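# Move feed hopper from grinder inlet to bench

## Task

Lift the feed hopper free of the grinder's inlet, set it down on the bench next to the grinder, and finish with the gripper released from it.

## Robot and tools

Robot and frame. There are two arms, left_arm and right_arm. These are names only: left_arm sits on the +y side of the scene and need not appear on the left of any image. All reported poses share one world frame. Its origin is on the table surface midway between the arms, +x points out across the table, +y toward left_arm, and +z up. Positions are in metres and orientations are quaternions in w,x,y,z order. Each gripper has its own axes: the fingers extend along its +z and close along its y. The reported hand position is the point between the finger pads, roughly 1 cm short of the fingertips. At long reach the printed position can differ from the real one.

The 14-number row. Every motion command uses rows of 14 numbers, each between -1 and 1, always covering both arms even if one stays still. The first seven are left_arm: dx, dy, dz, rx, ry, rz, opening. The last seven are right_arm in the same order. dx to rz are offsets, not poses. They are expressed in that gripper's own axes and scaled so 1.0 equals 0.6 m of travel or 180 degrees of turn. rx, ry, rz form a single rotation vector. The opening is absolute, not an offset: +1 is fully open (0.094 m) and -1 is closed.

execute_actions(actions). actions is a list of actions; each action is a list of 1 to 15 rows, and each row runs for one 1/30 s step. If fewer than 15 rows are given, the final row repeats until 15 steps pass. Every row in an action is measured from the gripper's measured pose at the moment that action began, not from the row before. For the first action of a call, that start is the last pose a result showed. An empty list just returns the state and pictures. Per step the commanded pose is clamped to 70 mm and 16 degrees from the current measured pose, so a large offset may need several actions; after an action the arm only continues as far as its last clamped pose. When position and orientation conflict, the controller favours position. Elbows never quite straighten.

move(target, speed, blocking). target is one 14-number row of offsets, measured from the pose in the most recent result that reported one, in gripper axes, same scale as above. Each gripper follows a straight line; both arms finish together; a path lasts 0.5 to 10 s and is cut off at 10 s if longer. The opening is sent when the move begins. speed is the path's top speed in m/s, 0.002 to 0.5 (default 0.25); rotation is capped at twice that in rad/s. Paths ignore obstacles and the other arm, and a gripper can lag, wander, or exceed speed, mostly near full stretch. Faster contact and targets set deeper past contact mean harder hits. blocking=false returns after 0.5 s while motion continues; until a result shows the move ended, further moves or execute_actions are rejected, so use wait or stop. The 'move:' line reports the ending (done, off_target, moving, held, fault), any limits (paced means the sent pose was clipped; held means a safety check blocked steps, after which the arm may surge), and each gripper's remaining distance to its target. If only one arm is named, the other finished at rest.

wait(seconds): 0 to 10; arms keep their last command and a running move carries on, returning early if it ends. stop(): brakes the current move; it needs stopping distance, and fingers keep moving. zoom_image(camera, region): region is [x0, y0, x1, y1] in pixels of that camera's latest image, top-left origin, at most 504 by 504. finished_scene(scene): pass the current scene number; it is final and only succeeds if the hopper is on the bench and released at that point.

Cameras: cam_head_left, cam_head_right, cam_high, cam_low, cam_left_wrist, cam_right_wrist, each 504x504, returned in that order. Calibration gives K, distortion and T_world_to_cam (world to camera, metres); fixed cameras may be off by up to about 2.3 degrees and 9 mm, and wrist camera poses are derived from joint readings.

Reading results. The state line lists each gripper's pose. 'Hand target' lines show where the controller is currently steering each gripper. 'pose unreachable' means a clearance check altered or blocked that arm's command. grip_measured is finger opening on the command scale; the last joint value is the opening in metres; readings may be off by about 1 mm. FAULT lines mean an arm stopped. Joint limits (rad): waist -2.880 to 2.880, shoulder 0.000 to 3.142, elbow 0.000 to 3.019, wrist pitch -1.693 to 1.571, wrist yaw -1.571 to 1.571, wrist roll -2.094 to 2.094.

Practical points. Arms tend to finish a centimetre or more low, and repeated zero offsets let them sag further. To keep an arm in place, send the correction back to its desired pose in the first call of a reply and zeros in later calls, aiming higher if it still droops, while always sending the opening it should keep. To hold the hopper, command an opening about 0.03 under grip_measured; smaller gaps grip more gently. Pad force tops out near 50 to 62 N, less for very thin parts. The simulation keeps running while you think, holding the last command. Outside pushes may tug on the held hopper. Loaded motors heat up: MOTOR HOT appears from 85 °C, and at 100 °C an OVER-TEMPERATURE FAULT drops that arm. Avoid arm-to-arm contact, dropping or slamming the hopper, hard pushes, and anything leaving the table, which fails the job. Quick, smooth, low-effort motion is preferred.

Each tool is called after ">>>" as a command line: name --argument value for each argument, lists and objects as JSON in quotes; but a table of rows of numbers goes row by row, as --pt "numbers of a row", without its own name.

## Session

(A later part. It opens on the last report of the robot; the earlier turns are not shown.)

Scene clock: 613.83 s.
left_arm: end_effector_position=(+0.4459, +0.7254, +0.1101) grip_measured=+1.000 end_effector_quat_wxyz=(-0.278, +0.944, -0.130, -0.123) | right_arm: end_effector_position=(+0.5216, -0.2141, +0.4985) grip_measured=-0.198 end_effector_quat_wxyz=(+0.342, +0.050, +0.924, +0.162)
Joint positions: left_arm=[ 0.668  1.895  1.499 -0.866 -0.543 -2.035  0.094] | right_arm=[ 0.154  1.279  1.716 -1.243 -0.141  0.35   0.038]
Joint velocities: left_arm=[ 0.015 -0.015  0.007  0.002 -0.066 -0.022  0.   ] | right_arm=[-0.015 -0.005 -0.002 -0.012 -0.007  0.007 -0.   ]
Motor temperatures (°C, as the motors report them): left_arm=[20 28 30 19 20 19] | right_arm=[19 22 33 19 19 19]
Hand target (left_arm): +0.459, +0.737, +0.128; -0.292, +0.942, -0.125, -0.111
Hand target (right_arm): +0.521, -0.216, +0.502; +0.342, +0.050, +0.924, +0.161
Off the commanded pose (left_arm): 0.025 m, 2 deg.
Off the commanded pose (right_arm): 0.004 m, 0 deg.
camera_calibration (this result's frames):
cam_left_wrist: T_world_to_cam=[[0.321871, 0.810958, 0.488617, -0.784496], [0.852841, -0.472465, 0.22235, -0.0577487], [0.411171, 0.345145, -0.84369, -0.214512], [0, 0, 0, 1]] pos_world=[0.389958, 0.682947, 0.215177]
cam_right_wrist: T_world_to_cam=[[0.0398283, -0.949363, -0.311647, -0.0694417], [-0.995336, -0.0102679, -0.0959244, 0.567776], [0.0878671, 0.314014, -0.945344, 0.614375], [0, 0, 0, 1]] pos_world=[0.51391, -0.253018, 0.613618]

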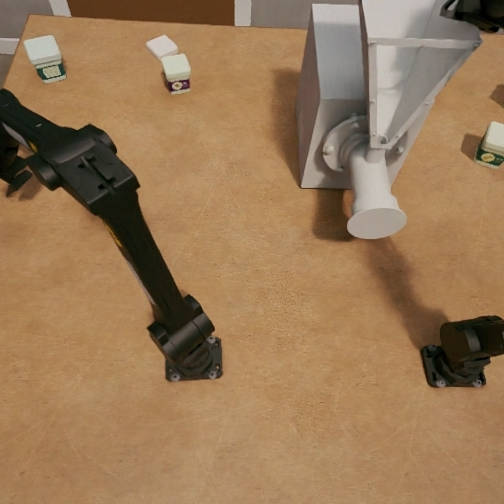

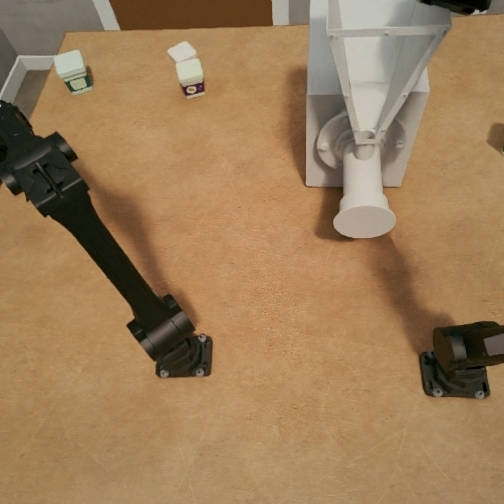

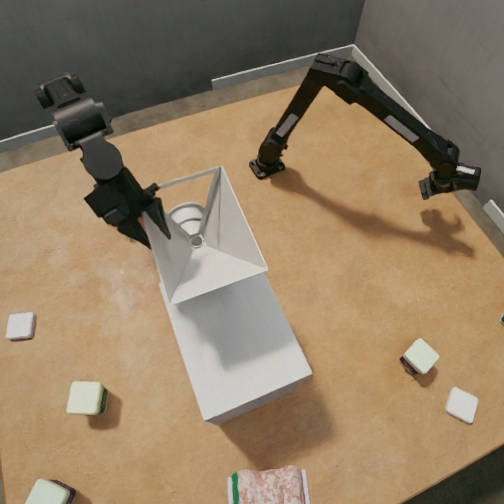

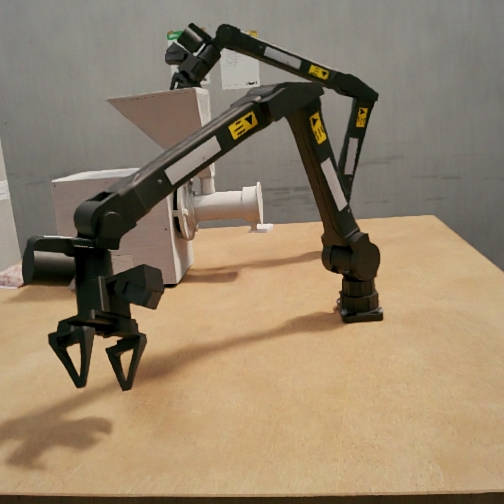

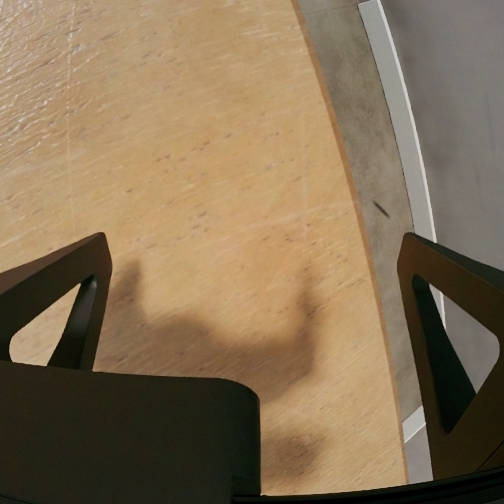

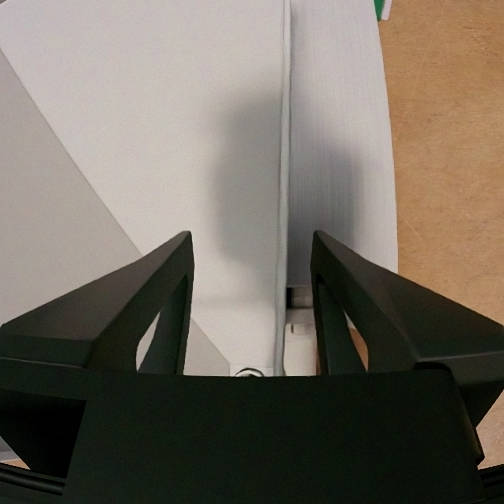

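>>> execute_actions --actions '[[[0.005, -0.035, -0.02, 0, 0, 0, 1, 0.0, -0.012, 0.02, 0, 0, 0, -0.2], [0.005, -0.035, -0.02, 0, 0, 0, 1, 0.0, -0.02, 0.035, 0, 0, 0, -0.2], [0.005, -0.035, -0.02, 0, 0, 0, 1, 0.0, -0.026, 0.045, 0, 0, 0, -0.2]], [[0.005, -0.035, -0.02, 0, 0, 0, 1, -0.003, 0.0, -0.004, 0, 0, 0, -0.2]]]'

Scene clock: 623.03 s.
left_arm: end_effector_position=(+0.4417, +0.7214, +0.1145) grip_measured=+1.000 end_effector_quat_wxyz=(-0.250, +0.947, -0.141, -0.145) | right_arm: end_effector_position=(+0.5290, -0.2202, +0.4993) grip_measured=-0.198 end_effector_quat_wxyz=(+0.361, +0.050, +0.916, +0.170)
Joint positions: left_arm=[ 0.668  1.911  1.55  -0.976 -0.543 -2.035  0.094] | right_arm=[ 0.132  1.267  1.686 -1.182 -0.162  0.342  0.038]
Joint velocities: left_arm=[-0.005 -0.015  0.012 -0.012  0.037  0.007  0.   ] | right_arm=[-0.005 -0.005 -0.002  0.012  0.022  0.037 -0.001]
Motor temperatures (°C, as the motors report them): left_arm=[20 28 30 19 20 19] | right_arm=[19 22 33 19 19 19]
Hand target (left_arm): +0.455, +0.732, +0.131; -0.264, +0.945, -0.136, -0.134
Hand target (right_arm): +0.529, -0.221, +0.501; +0.360, +0.051, +0.916, +0.170
Off the commanded pose (left_arm): 0.025 m, 2 deg.
Off the commanded pose (right_arm): 0.002 m, 0 deg.
camera_calibration (this result's frames):
cam_left_wrist: T_world_to_cam=[[0.347552, 0.83467, 0.427239, -0.803476], [0.864638, -0.461572, 0.198374, -0.0672641], [0.362778, 0.300461, -0.882108, -0.149668], [0, 0, 0, 1]] pos_world=[0.391706, 0.68456, 0.224596]
cam_right_wrist: T_world_to_cam=[[0.0518918, -0.944005, -0.325826, -0.0734484], [-0.990439, -0.00688886, -0.137781, 0.594182], [0.127821, 0.32986, -0.935336, 0.593781], [0, 0, 0, 1]] pos_world=[0.516415, -0.261107, 0.613321]

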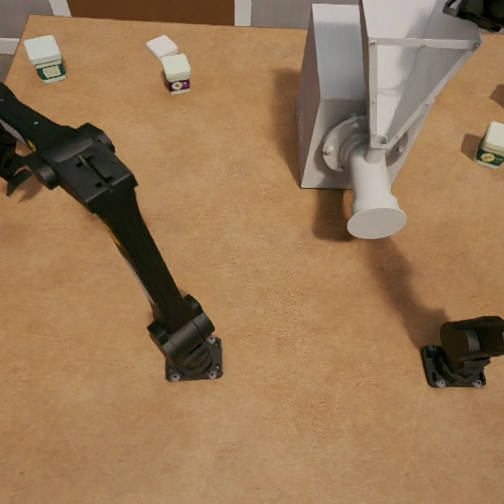

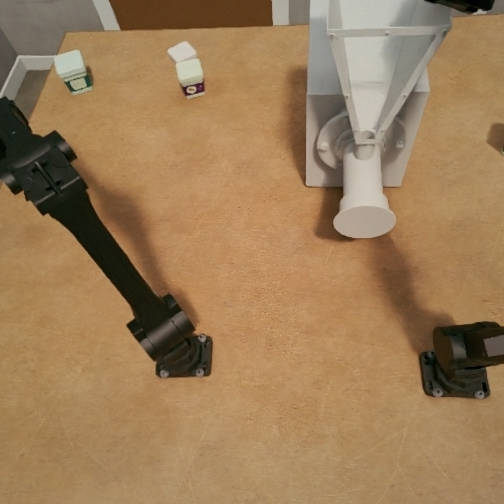

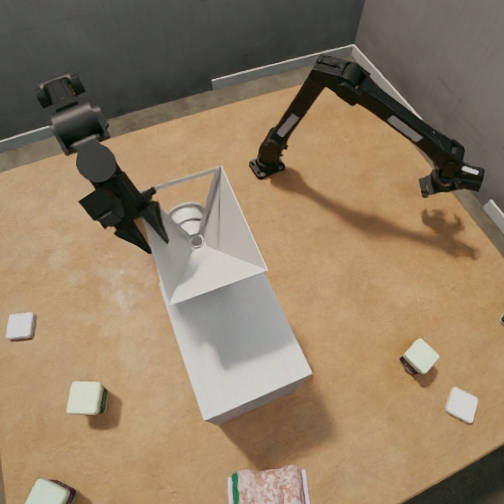

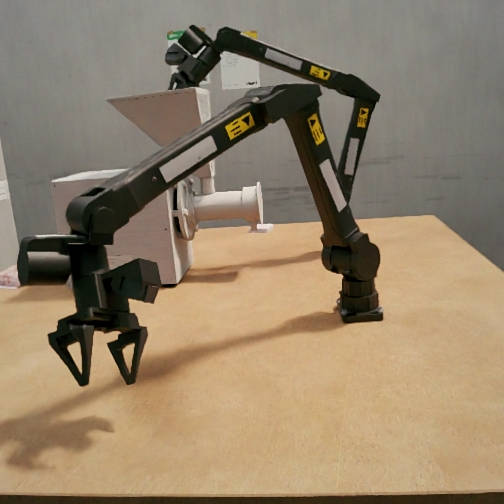

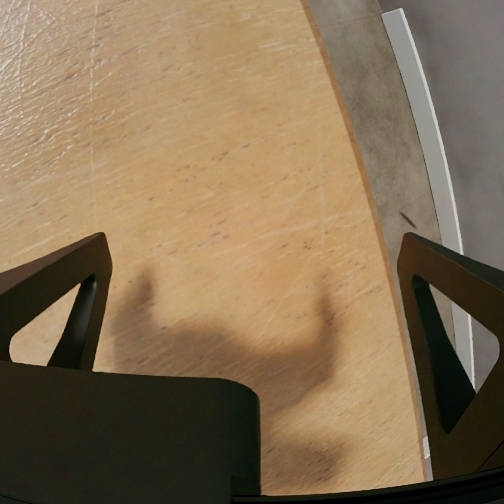

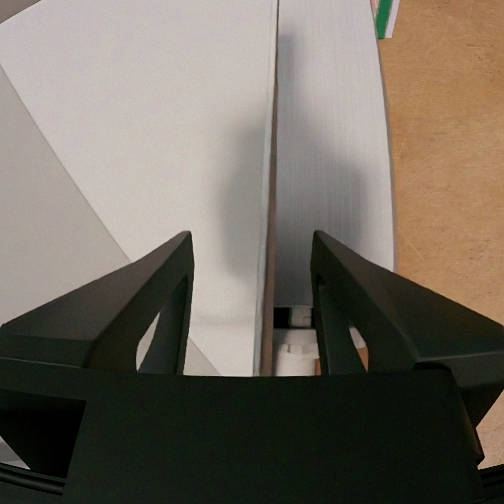

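>>> execute_actions --actions '[[[0.005, -0.035, -0.02, 0, 0, 0, 1, 0.007, -0.004, 0.008, 0, 0, 0, -0.2], [0.005, -0.035, -0.02, 0, 0, 0, 1, 0.014, -0.008, 0.015, 0, 0, 0, -0.2], [0.005, -0.035, -0.02, 0, 0, 0, 1, 0.02, -0.011, 0.021, 0, 0, 0, -0.2], [0.005, -0.035, -0.02, 0, 0, 0, 1, 0.0236, -0.0128, 0.025, 0, 0, 0, -0.2]], [[0.005, -0.035, -0.02, 0, 0, 0, 1, -0.003, 0.0, -0.004, 0, 0, 0, -0.2]]]'

Scene clock: 636.30 s.
left_arm: end_effector_position=(+0.4403, +0.7202, +0.1172) grip_measured=+1.000 end_effector_quat_wxyz=(-0.221, +0.949, -0.152, -0.168) | right_arm: end_effector_position=(+0.5237, -0.2223, +0.5025) grip_measured=-0.198 end_effector_quat_wxyz=(+0.384, +0.049, +0.905, +0.174)
Joint positions: left_arm=[ 0.668  1.943  1.615 -1.086 -0.543 -2.035  0.094] | right_arm=[ 0.13   1.226  1.634 -1.119 -0.16   0.342  0.038]
Joint velocities: left_arm=[-0.005  0.015  0.012 -0.017 -0.007  0.051  0.   ] | right_arm=[ 0.005 -0.015  0.002 -0.007  0.007  0.022 -0.001]
Motor temperatures (°C, as the motors report them): left_arm=[20 28 30 19 20 19] | right_arm=[19 22 33 19 19 19]
Hand target (left_arm): +0.453, +0.731, +0.134; -0.236, +0.948, -0.146, -0.157
Hand target (right_arm): +0.524, -0.223, +0.504; +0.384, +0.049, +0.906, +0.174
Off the commanded pose (left_arm): 0.024 m, 2 deg.
Off the commanded pose (right_arm): 0.002 m, 0 deg.
camera_calibration (this result's frames):
cam_left_wrist: T_world_to_cam=[[0.36962, 0.855046, 0.363699, -0.820113], [0.87501, -0.451995, 0.173372, -0.075761], [0.312632, 0.254159, -0.91524, -0.0871303], [0, 0, 0, 1]] pos_world=[0.396661, 0.689136, 0.231664]
cam_right_wrist: T_world_to_cam=[[0.0653256, -0.942065, -0.329007, -0.0791107], [-0.982121, -0.0023645, -0.188234, 0.61142], [0.17655, 0.335421, -0.925377, 0.56883], [0, 0, 0, 1]] pos_world=[0.505229, -0.263879, 0.615444]

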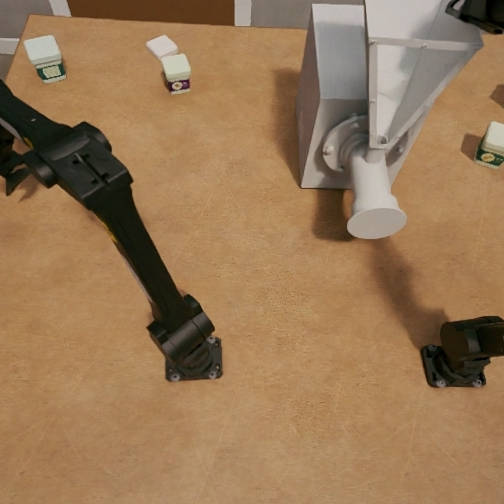

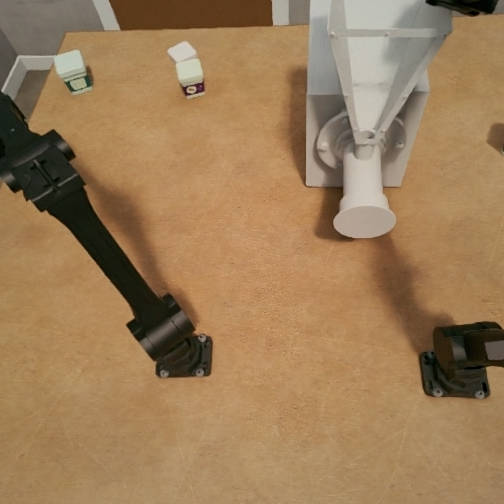

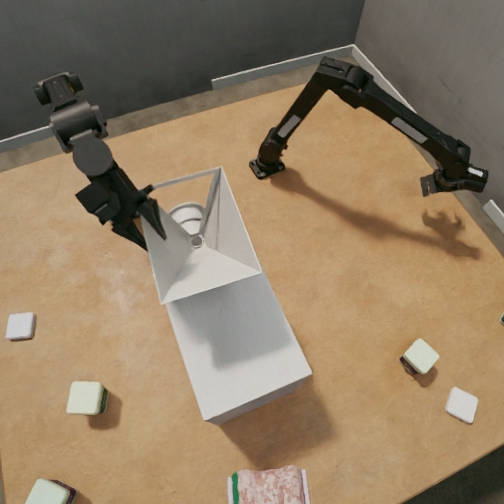

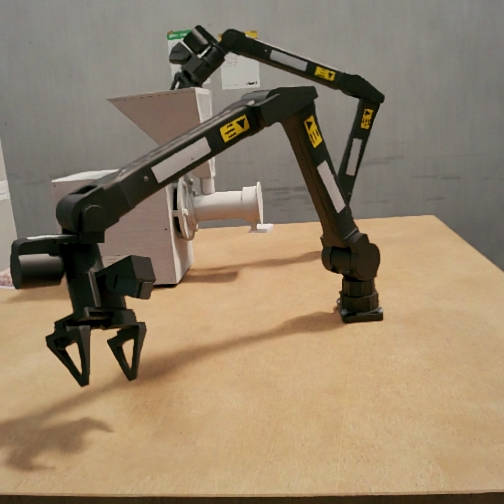

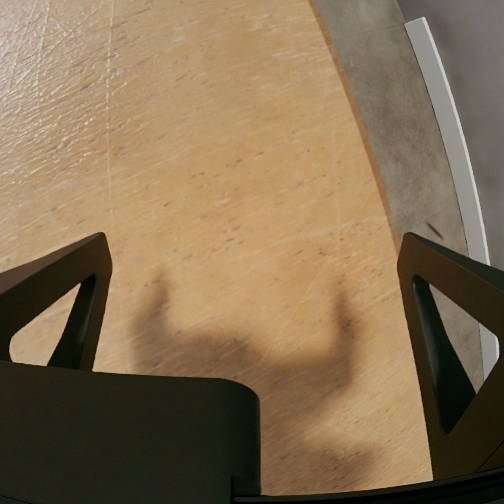

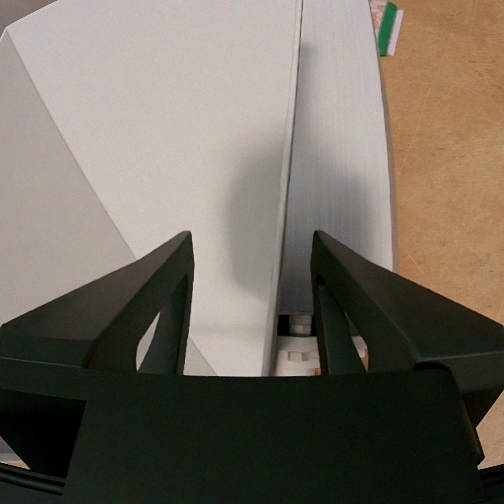

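>>> zoom_image --camera "cam_head_left" --region '[380, 0, 504, 90]'

>>> zoom_image --camera "cam_high" --region '[60, 140, 220, 300]'

>>> zoom_image --camera "cam_low" --region '[130, 20, 260, 130]'

Region (380, 0, 504, 90) of cam_head_left's 504x504 image, scaled by 4.065, with more detail than that image has; it fills the top 366 rows of this view, and the rest is white.

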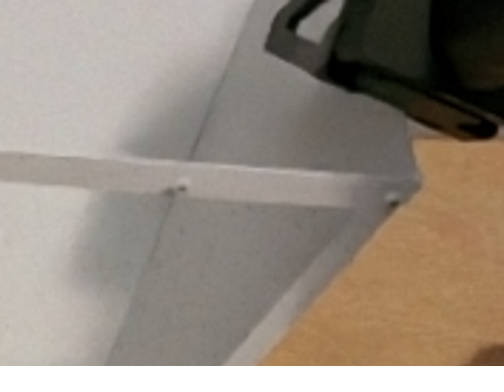

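Region (60, 140, 220, 300) of cam_high's 504x504 image, scaled by 3.150, with more detail than that image has.

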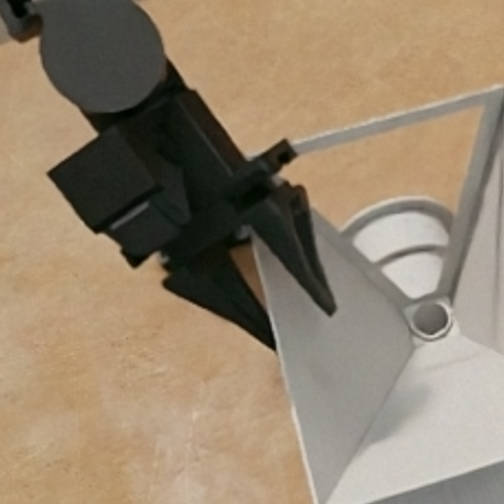

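Region (130, 20, 260, 130) of cam_low's 504x504 image, scaled by 3.877, with more detail than that image has; it fills the top 426 rows of this view, and the rest is white.

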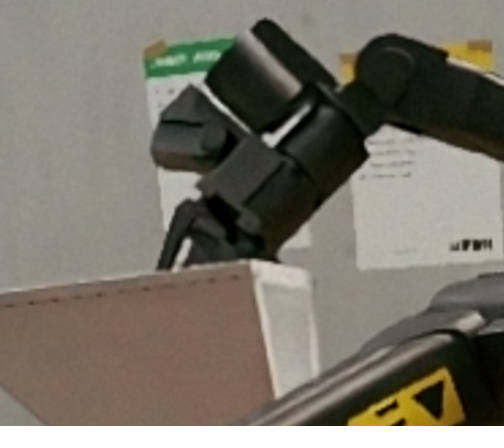

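>>> move --target '[0, 0, 0, 0, 0, 0, 1, -0.021, 0.0068, -0.0903, 0.0446, 0.0779, 0.0171, 0.3]' --speed 0.15

Scene clock: 679.47 s.
left_arm: end_effector_position=(+0.4388, +0.7188, +0.1148) grip_measured=+1.000 end_effector_quat_wxyz=(-0.219, +0.949, -0.152, -0.170) | right_arm: end_effector_position=(+0.4899, -0.2349, +0.5320) grip_measured=+0.298 end_effector_quat_wxyz=(+0.248, +0.074, +0.958, +0.124)
Joint positions: left_arm=[ 0.668  1.943  1.609 -1.086 -0.543 -2.035  0.094] | right_arm=[ 0.13   1.392  2.024 -1.653 -0.118  0.35   0.061]
Joint velocities: left_arm=[-0.005 -0.015  0.007  0.002  0.022  0.037  0.   ] | right_arm=[-0.005  0.005 -0.002 -0.002  0.037  0.066 -0.001]
Motor temperatures (°C, as the motors report them): left_arm=[20 28 31 19 20 19] | right_arm=[19 22 33 19 19 19]
Hand target (left_arm): +0.440, +0.720, +0.117; -0.221, +0.949, -0.152, -0.168
Hand target (right_arm): +0.492, -0.236, +0.547; +0.262, +0.079, +0.954, +0.127
Off the commanded pose (left_arm): 0.003 m, 0 deg.
Off the commanded pose (right_arm): 0.016 m, 2 deg.
move: off_target (right_arm)
camera_calibration (this result's frames):
cam_left_wrist: T_world_to_cam=[[0.371239, 0.856541, 0.358495, -0.818643], [0.875783, -0.451281, 0.171317, -0.0752559], [0.308522, 0.250364, -0.917678, -0.0836852], [0, 0, 0, 1]] pos_world=[0.395639, 0.688192, 0.229576]
cam_right_wrist: T_world_to_cam=[[-0.0555838, -0.964786, -0.257097, -0.0634564], [-0.99325, 0.0271729, 0.112769, 0.43596], [-0.101812, 0.261629, -0.959784, 0.743629], [0, 0, 0, 1]] pos_world=[0.5052, -0.267623, 0.648246]

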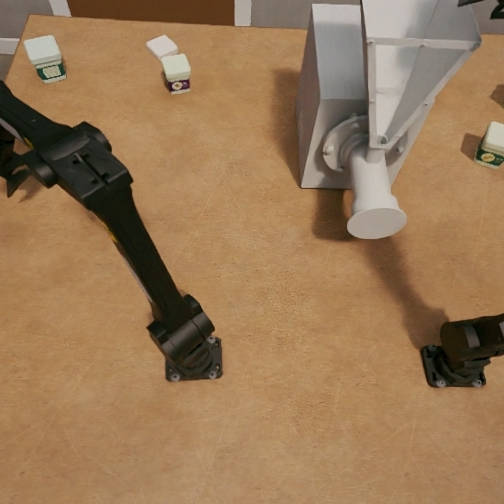

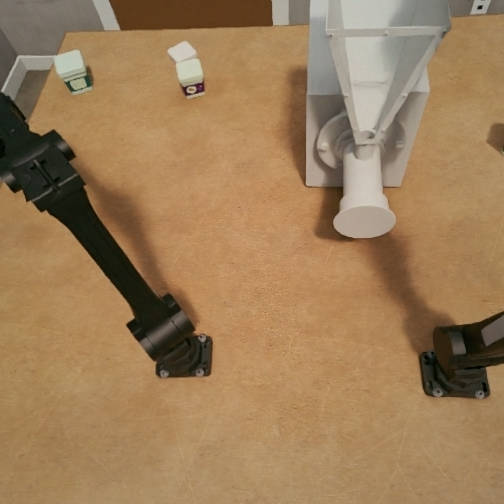

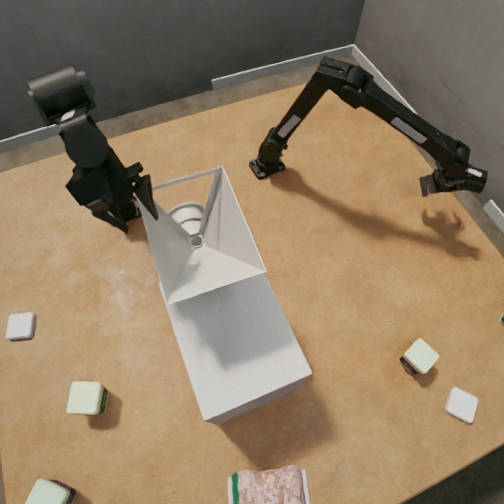

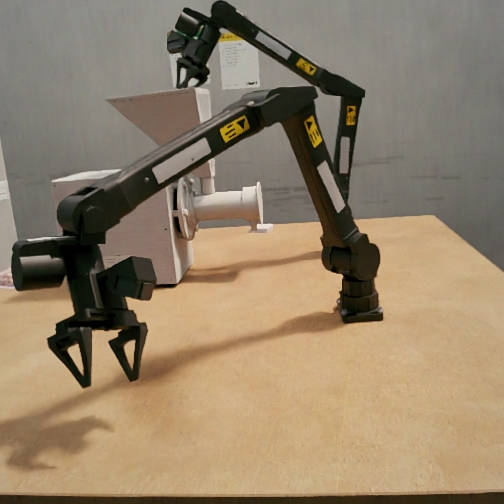

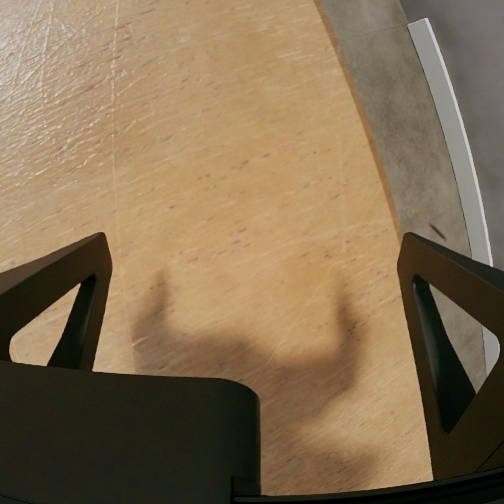

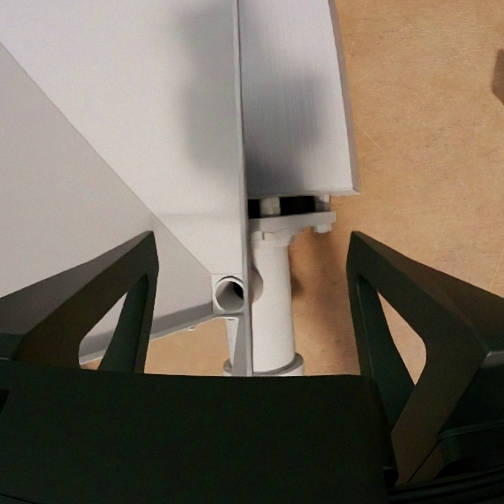

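>>> move --target '[0, 0, 0, 0, 0, 0, 1, 0, 0, 0.083, 0, 0, 0, 0.3]' --speed 0.1

Scene clock: 708.33 s.
left_arm: end_effector_position=(+0.4373, +0.7174, +0.1124) grip_measured=+1.000 end_effector_quat_wxyz=(-0.216, +0.949, -0.153, -0.172) | right_arm: end_effector_position=(+0.5126, -0.2302, +0.4886) grip_measured=+0.298 end_effector_quat_wxyz=(+0.243, +0.076, +0.960, +0.121)
Joint positions: left_arm=[ 0.668  1.943  1.603 -1.086 -0.543 -2.035  0.094] | right_arm=[ 0.134  1.389  1.89  -1.533 -0.113  0.354  0.061]
Joint velocities: left_arm=[-0.015 -0.024  0.022 -0.002 -0.037  0.066  0.   ] | right_arm=[-0.015  0.005  0.012  0.002  0.095  0.022 -0.001]
Motor temperatures (°C, as the motors report them): left_arm=[20 28 28 19 20 19] | right_arm=[19 22 35 19 19 19]
Hand target (left_arm): +0.439, +0.719, +0.115; -0.219, +0.949, -0.152, -0.170
Hand target (right_arm): +0.515, -0.225, +0.490; +0.247, +0.074, +0.958, +0.124
Off the commanded pose (left_arm): 0.003 m, 0 deg.
Off the commanded pose (right_arm): 0.006 m, 1 deg.
move: done
camera_calibration (this result's frames):
cam_left_wrist: T_world_to_cam=[[0.372835, 0.858015, 0.353277, -0.817154], [0.876547, -0.450576, 0.169255, -0.0747426], [0.304401, 0.246559, -0.920081, -0.0802497], [0, 0, 0, 1]] pos_world=[0.394607, 0.687239, 0.227496]
cam_right_wrist: T_world_to_cam=[[-0.0605438, -0.965639, -0.252737, -0.0685805], [-0.991923, 0.0299316, 0.123258, 0.458136], [-0.111458, 0.258158, -0.959652, 0.707194], [0, 0, 0, 1]] pos_world=[0.529105, -0.262504, 0.604859]

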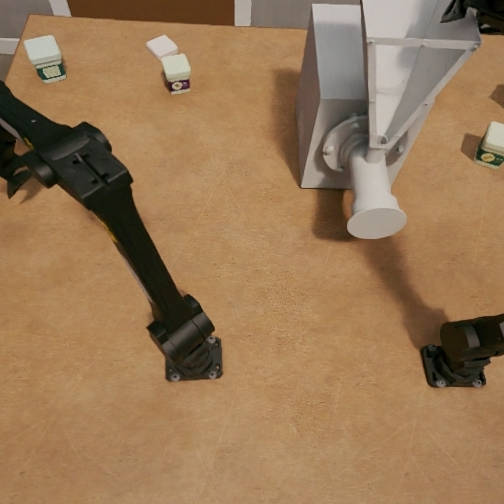

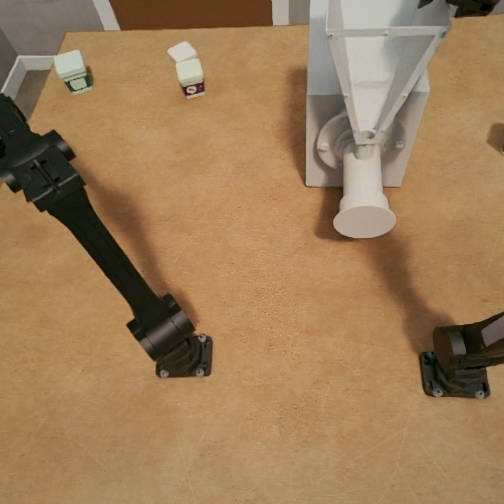

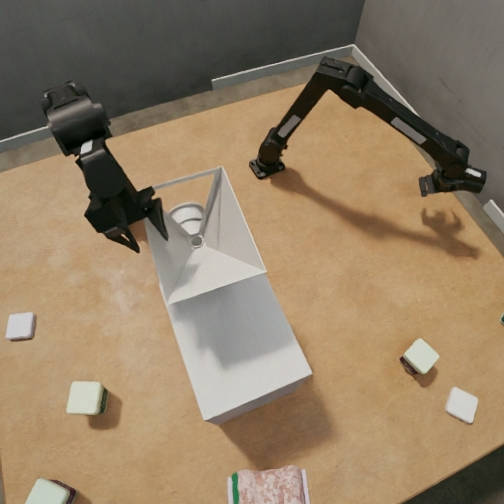

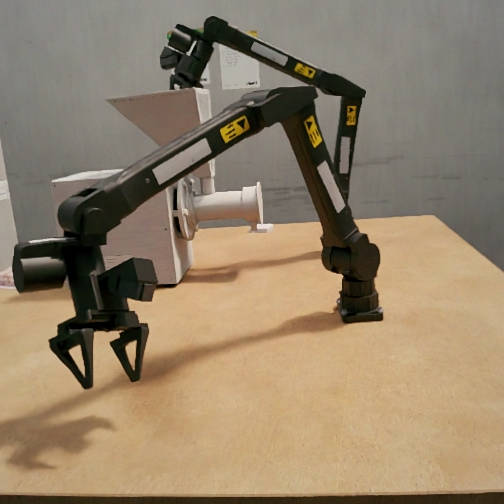

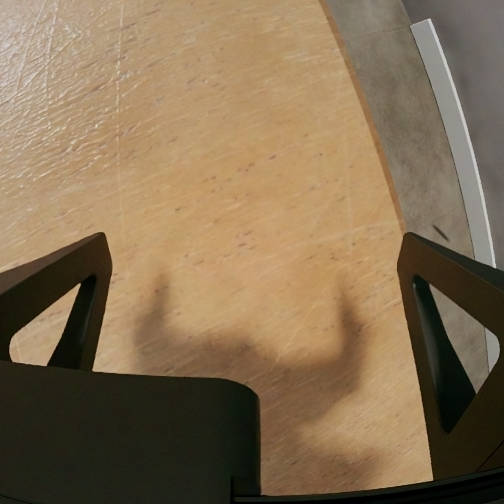

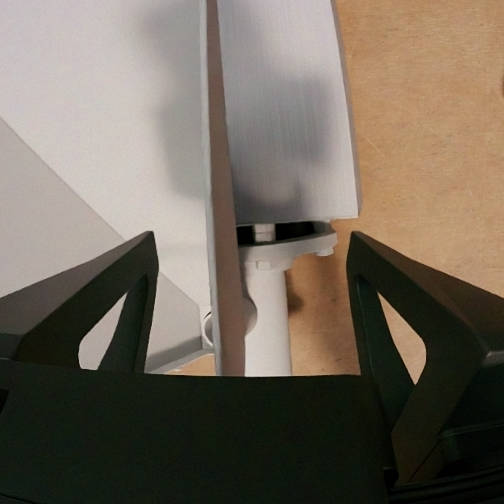

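>>> execute_actions --actions '[[[0, 0, 0, 0, 0, 0, 1, -0.002, 0.015, -0.003, 0, 0, 0, 0.0], [0, 0, 0, 0, 0, 0, 1, -0.002, 0.025, -0.003, 0, 0, 0, -0.2], [0, 0, 0, 0, 0, 0, 1, -0.002, 0.03, -0.003, 0, 0, 0, -0.4]], [[0, 0, 0, 0, 0, 0, 1, -0.002, 0.01, -0.003, 0, 0, 0, -0.6], [0, 0, 0, 0, 0, 0, 1, -0.002, 0.01, -0.003, 0, 0, 0, -0.7]]]'

Scene clock: 723.60 s.
left_arm: end_effector_position=(+0.4341, +0.7145, +0.1076) grip_measured=+1.000 end_effector_quat_wxyz=(-0.212, +0.949, -0.155, -0.175) | right_arm: end_effector_position=(+0.5105, -0.2172, +0.4833) grip_measured=-0.698 end_effector_quat_wxyz=(+0.234, +0.075, +0.963, +0.115)
Joint positions: left_arm=[ 0.668  1.943  1.591 -1.086 -0.543 -2.035  0.094] | right_arm=[ 0.171  1.397  1.89  -1.544 -0.088  0.381  0.014]
Joint velocities: left_arm=[ 0.005  0.005 -0.012 -0.007  0.037 -0.037  0.   ] | right_arm=[-0.015 -0.005  0.012 -0.012 -0.022 -0.022 -0.   ]
Motor temperatures (°C, as the motors report them): left_arm=[20 28 28 19 20 19] | right_arm=[19 22 34 19 19 19]
Hand target (left_arm): +0.436, +0.716, +0.110; -0.214, +0.949, -0.154, -0.174
Hand target (right_arm): +0.511, -0.211, +0.487; +0.234, +0.074, +0.962, +0.117
Off the commanded pose (left_arm): 0.003 m, 0 deg.
Off the commanded pose (right_arm): 0.007 m, 0 deg.
camera_calibration (this result's frames):
cam_left_wrist: T_world_to_cam=[[0.375957, 0.860897, 0.342801, -0.814117], [0.878046, -0.449192, 0.165112, -0.0736917], [0.296128, 0.23892, -0.924784, -0.0734077], [0, 0, 0, 1]] pos_world=[0.392515, 0.685308, 0.223361]
cam_right_wrist: T_world_to_cam=[[-0.0648188, -0.968657, -0.239794, -0.0621548], [-0.989401, 0.0310934, 0.141842, 0.446253], [-0.12994, 0.246447, -0.960406, 0.705716], [0, 0, 0, 1]] pos_world=[0.529195, -0.248003, 0.599572]

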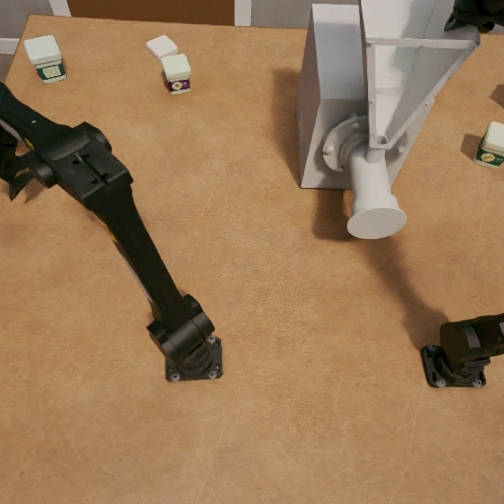

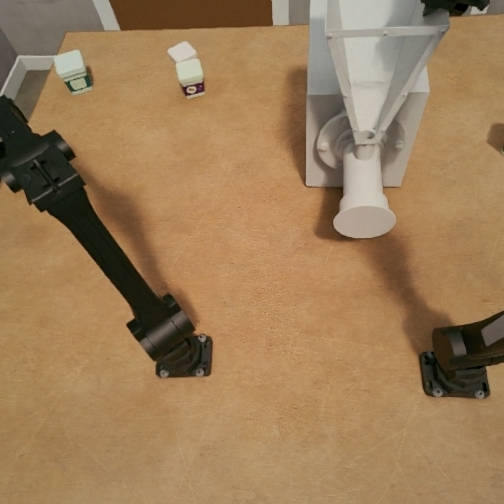

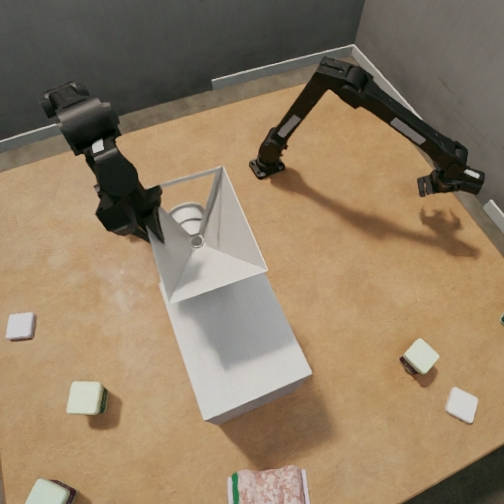

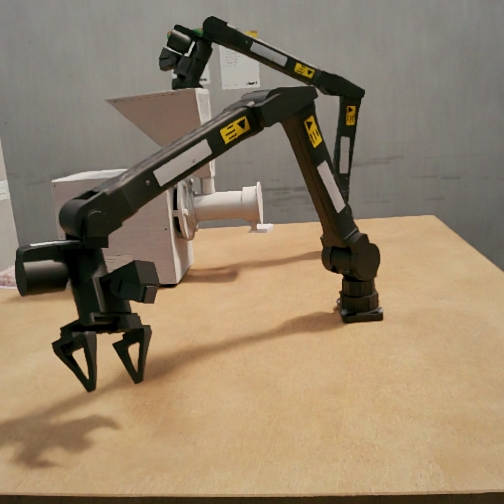

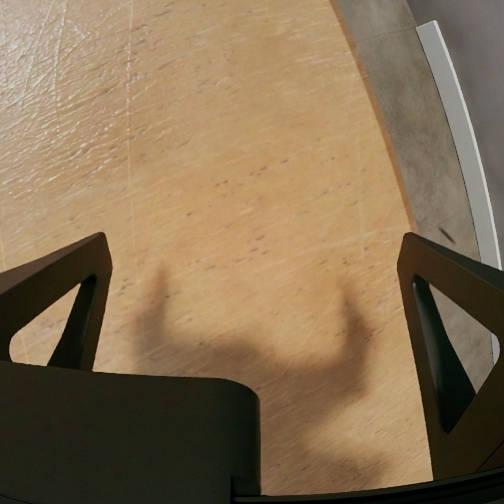

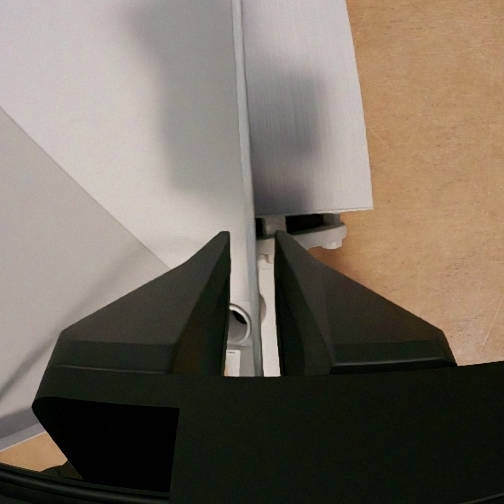

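>>> execute_actions --actions '[[[0, 0, 0, 0, 0, 0, 1, -0.002, 0.0, -0.004, 0, 0, 0, -0.85], [0, 0, 0, 0, 0, 0, 1, -0.002, 0.0, -0.004, 0, 0, 0, -0.9], [0, 0, 0, 0, 0, 0, 1, -0.002, 0.0, -0.004, 0, 0, 0, -0.94], [0, 0, 0, 0, 0, 0, 1, -0.002, 0.0, -0.004, 0, 0, 0, -0.97], [0, 0, 0, 0, 0, 0, 1, -0.002, 0.0, -0.004, 0, 0, 0, -1.0]], [[0, 0, 0, 0, 0, 0, 1, -0.002, 0.0, -0.004, 0, 0, 0, -1.0]]]'

Scene clock: 729.33 s.
left_arm: end_effector_position=(+0.4310, +0.7116, +0.1029) grip_measured=+1.000 end_effector_quat_wxyz=(-0.207, +0.949, -0.157, -0.179) | right_arm: end_effector_position=(+0.5098, -0.2141, +0.4844) grip_measured=-0.971 end_effector_quat_wxyz=(+0.235, +0.053, +0.963, +0.119)
Joint positions: left_arm=[ 0.668  1.943  1.578 -1.086 -0.543 -2.035  0.094] | right_arm=[ 0.17   1.396  1.89  -1.541 -0.107  0.341  0.001]
Joint velocities: left_arm=[-0.005  0.015  0.012 -0.007  0.007  0.051  0.   ] | right_arm=[-0.005 -0.005 -0.007 -0.012 -0.022 -0.066  0.001]
Motor temperatures (°C, as the motors report them): left_arm=[20 28 28 19 20 19] | right_arm=[19 22 34 19 19 19]
Hand target (left_arm): +0.433, +0.713, +0.105; -0.209, +0.949, -0.156, -0.177
Hand target (right_arm): +0.510, -0.215, +0.487; +0.235, +0.056, +0.963, +0.118
Off the commanded pose (left_arm): 0.003 m, 0 deg.
Off the commanded pose (right_arm): 0.003 m, 0 deg.
camera_calibration (this result's frames):
cam_left_wrist: T_world_to_cam=[[0.378984, 0.863692, 0.332275, -0.811003], [0.879508, -0.447842, 0.160945, -0.0726085], [0.287813, 0.231243, -0.929349, -0.0666053], [0, 0, 0, 1]] pos_world=[0.390387, 0.683342, 0.219262]
cam_right_wrist: T_world_to_cam=[[-0.0197252, -0.970981, -0.23834, -0.0831596], [-0.990904, -0.0127528, 0.133962, 0.440504], [-0.133115, 0.238815, -0.961898, 0.70662], [0, 0, 0, 1]] pos_world=[0.528918, -0.24388, 0.600866]

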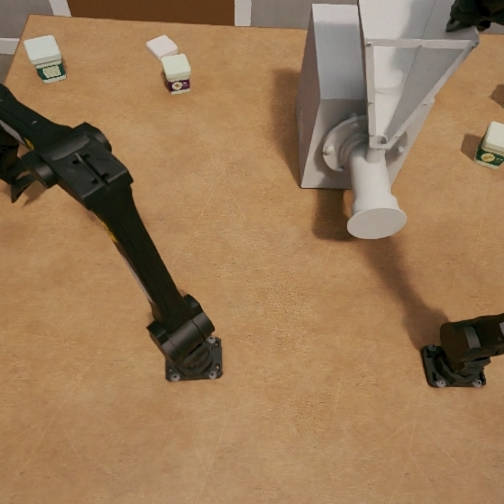

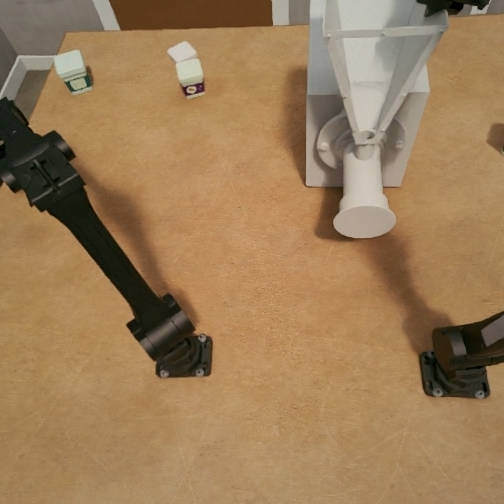

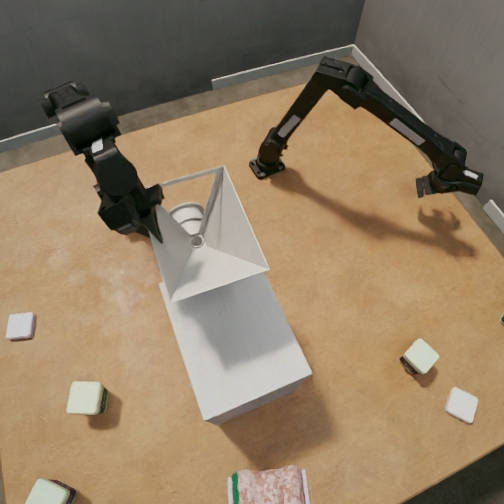

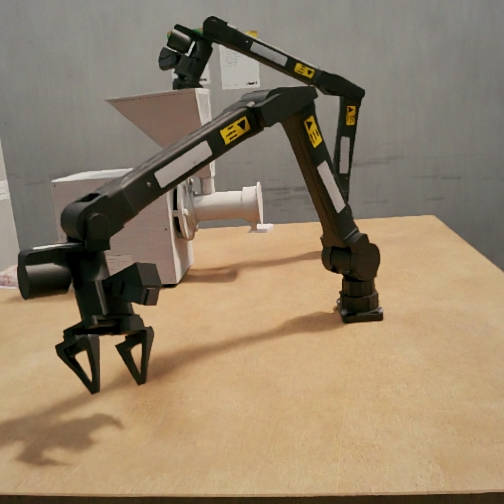

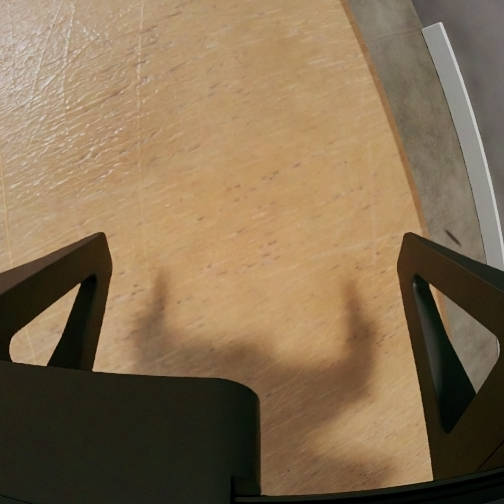

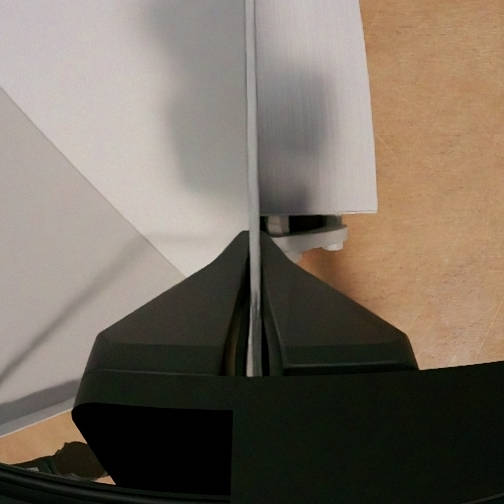

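>>> move --target '[0.004, -0.02, -0.02, 0, 0, 0, 1, -0.044, 0.0254, -0.086, 0, 0, 0, -1.0]' --speed 0.06

Scene clock: 738.23 s.
left_arm: end_effector_position=(+0.4244, +0.7055, +0.1003) grip_measured=+1.000 end_effector_quat_wxyz=(-0.191, +0.949, -0.162, -0.191) | right_arm: end_effector_position=(+0.5079, -0.2103, +0.4880) grip_measured=-0.971 end_effector_quat_wxyz=(+0.182, +0.036, +0.976, +0.113)
Joint positions: left_arm=[ 0.668  1.945  1.578 -1.125 -0.543 -2.035  0.094] | right_arm=[ 0.17   1.483  2.028 -1.705 -0.131  0.302  0.001]
Joint velocities: left_arm=[-0.005 -0.005  0.002 -0.027 -0.022 -0.007  0.   ] | right_arm=[-0.005 -0.015  0.007  0.002 -0.051 -0.051 -0.001]
Motor temperatures (°C, as the motors report them): left_arm=[20 28 28 19 20 19] | right_arm=[19 22 34 19 19 19]
Hand target (left_arm): +0.440, +0.715, +0.117; -0.207, +0.949, -0.157, -0.179
Hand target (right_arm): +0.504, -0.215, +0.542; +0.241, +0.053, +0.961, +0.123
Off the commanded pose (left_arm): 0.025 m, 2 deg.
Off the commanded pose (right_arm): 0.056 m, 7 deg.
joint sent to its limit (right arm) — the command would take joint 4 (wrist pitch) past its lower limit, so that joint was sent only as far as its limit.
move: off_target (left_arm, right_arm)
camera_calibration (this result's frames):
cam_left_wrist: T_world_to_cam=[[0.388749, 0.872709, 0.295388, -0.809215], [0.884288, -0.443428, 0.146308, -0.0728001], [0.258667, 0.204331, -0.944108, -0.0329786], [0, 0, 0, 1]] pos_world=[0.387488, 0.680666, 0.218548]
cam_right_wrist: T_world_to_cam=[[-0.000536268, -0.975382, -0.22052, -0.0980103], [-0.96968, -0.0533831, 0.238477, 0.367825], [-0.244379, 0.213961, -0.94578, 0.752391], [0, 0, 0, 1]] pos_world=[0.540488, -0.236944, 0.602265]

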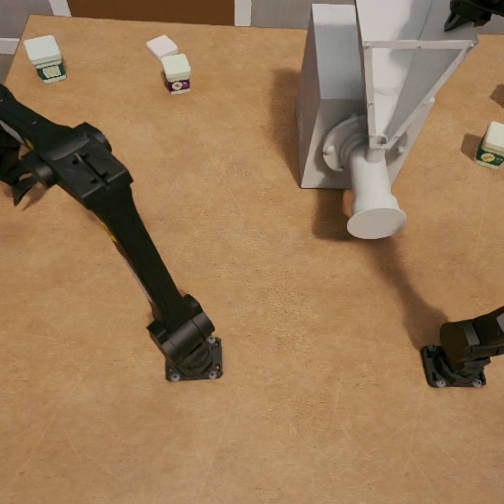

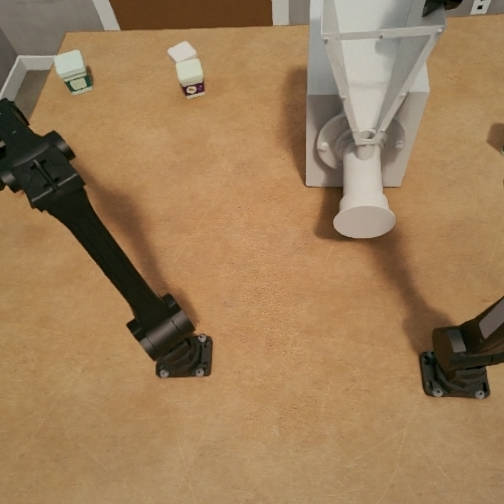

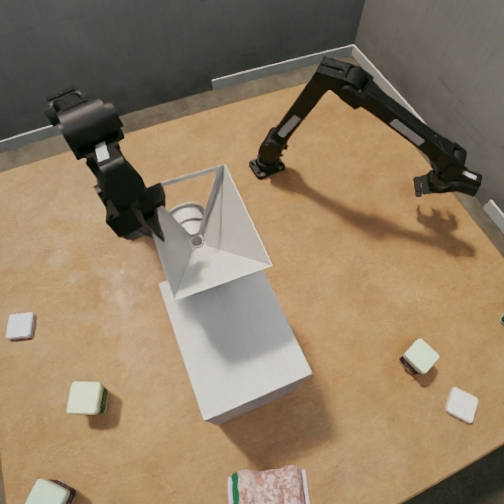

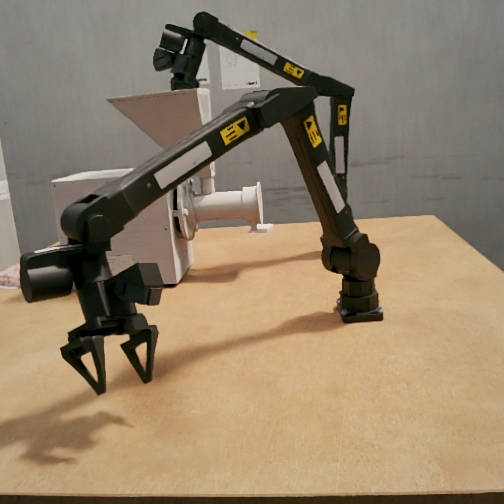

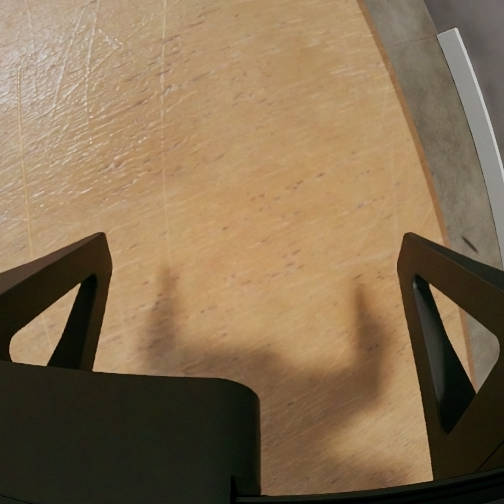

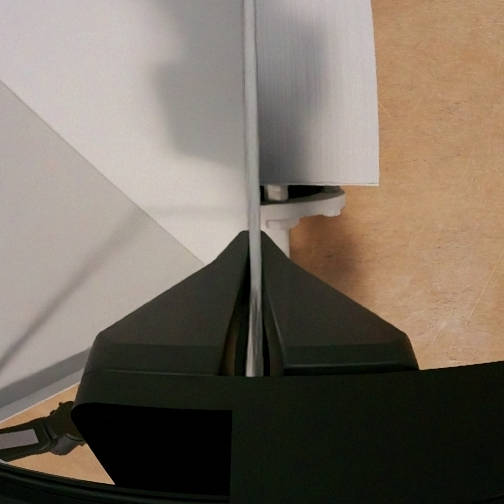

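>>> zoom_image --camera "cam_head_left" --region '[320, 90, 440, 210]'

>>> zoom_image --camera "cam_head_right" --region '[310, 90, 430, 210]'

>>> zoom_image --camera "cam_low" --region '[100, 10, 280, 250]'

Region (320, 90, 440, 210) of cam_head_left's 504x504 image, scaled by 4.200, with more detail than that image has.

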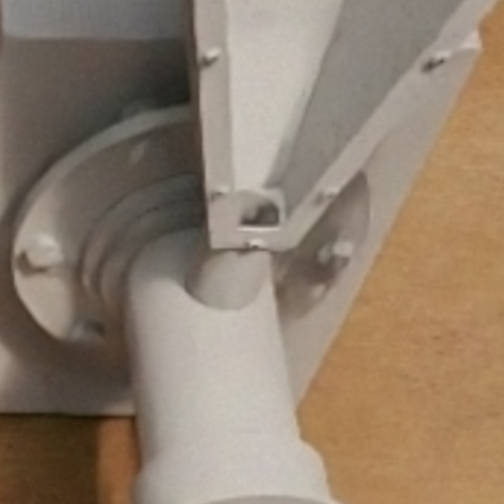

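Region (310, 90, 430, 210) of cam_head_right's 504x504 image, scaled by 4.200, with more detail than that image has.

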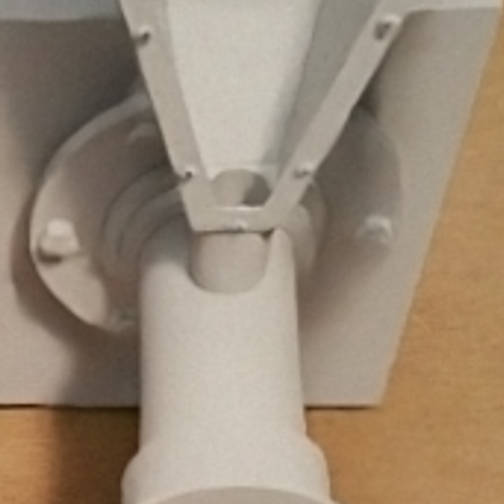

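Region (100, 10, 280, 250) of cam_low's 504x504 image, scaled by 2.100, with more detail than that image has; it fills the left 378 columns of this view, and the rest is white.

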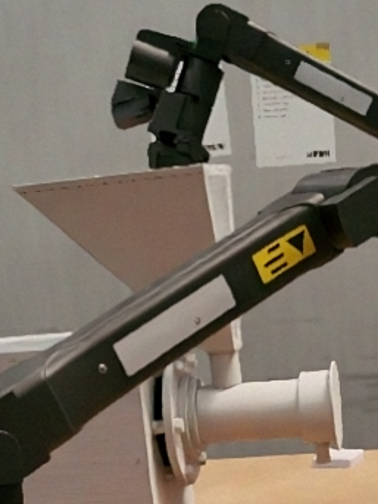

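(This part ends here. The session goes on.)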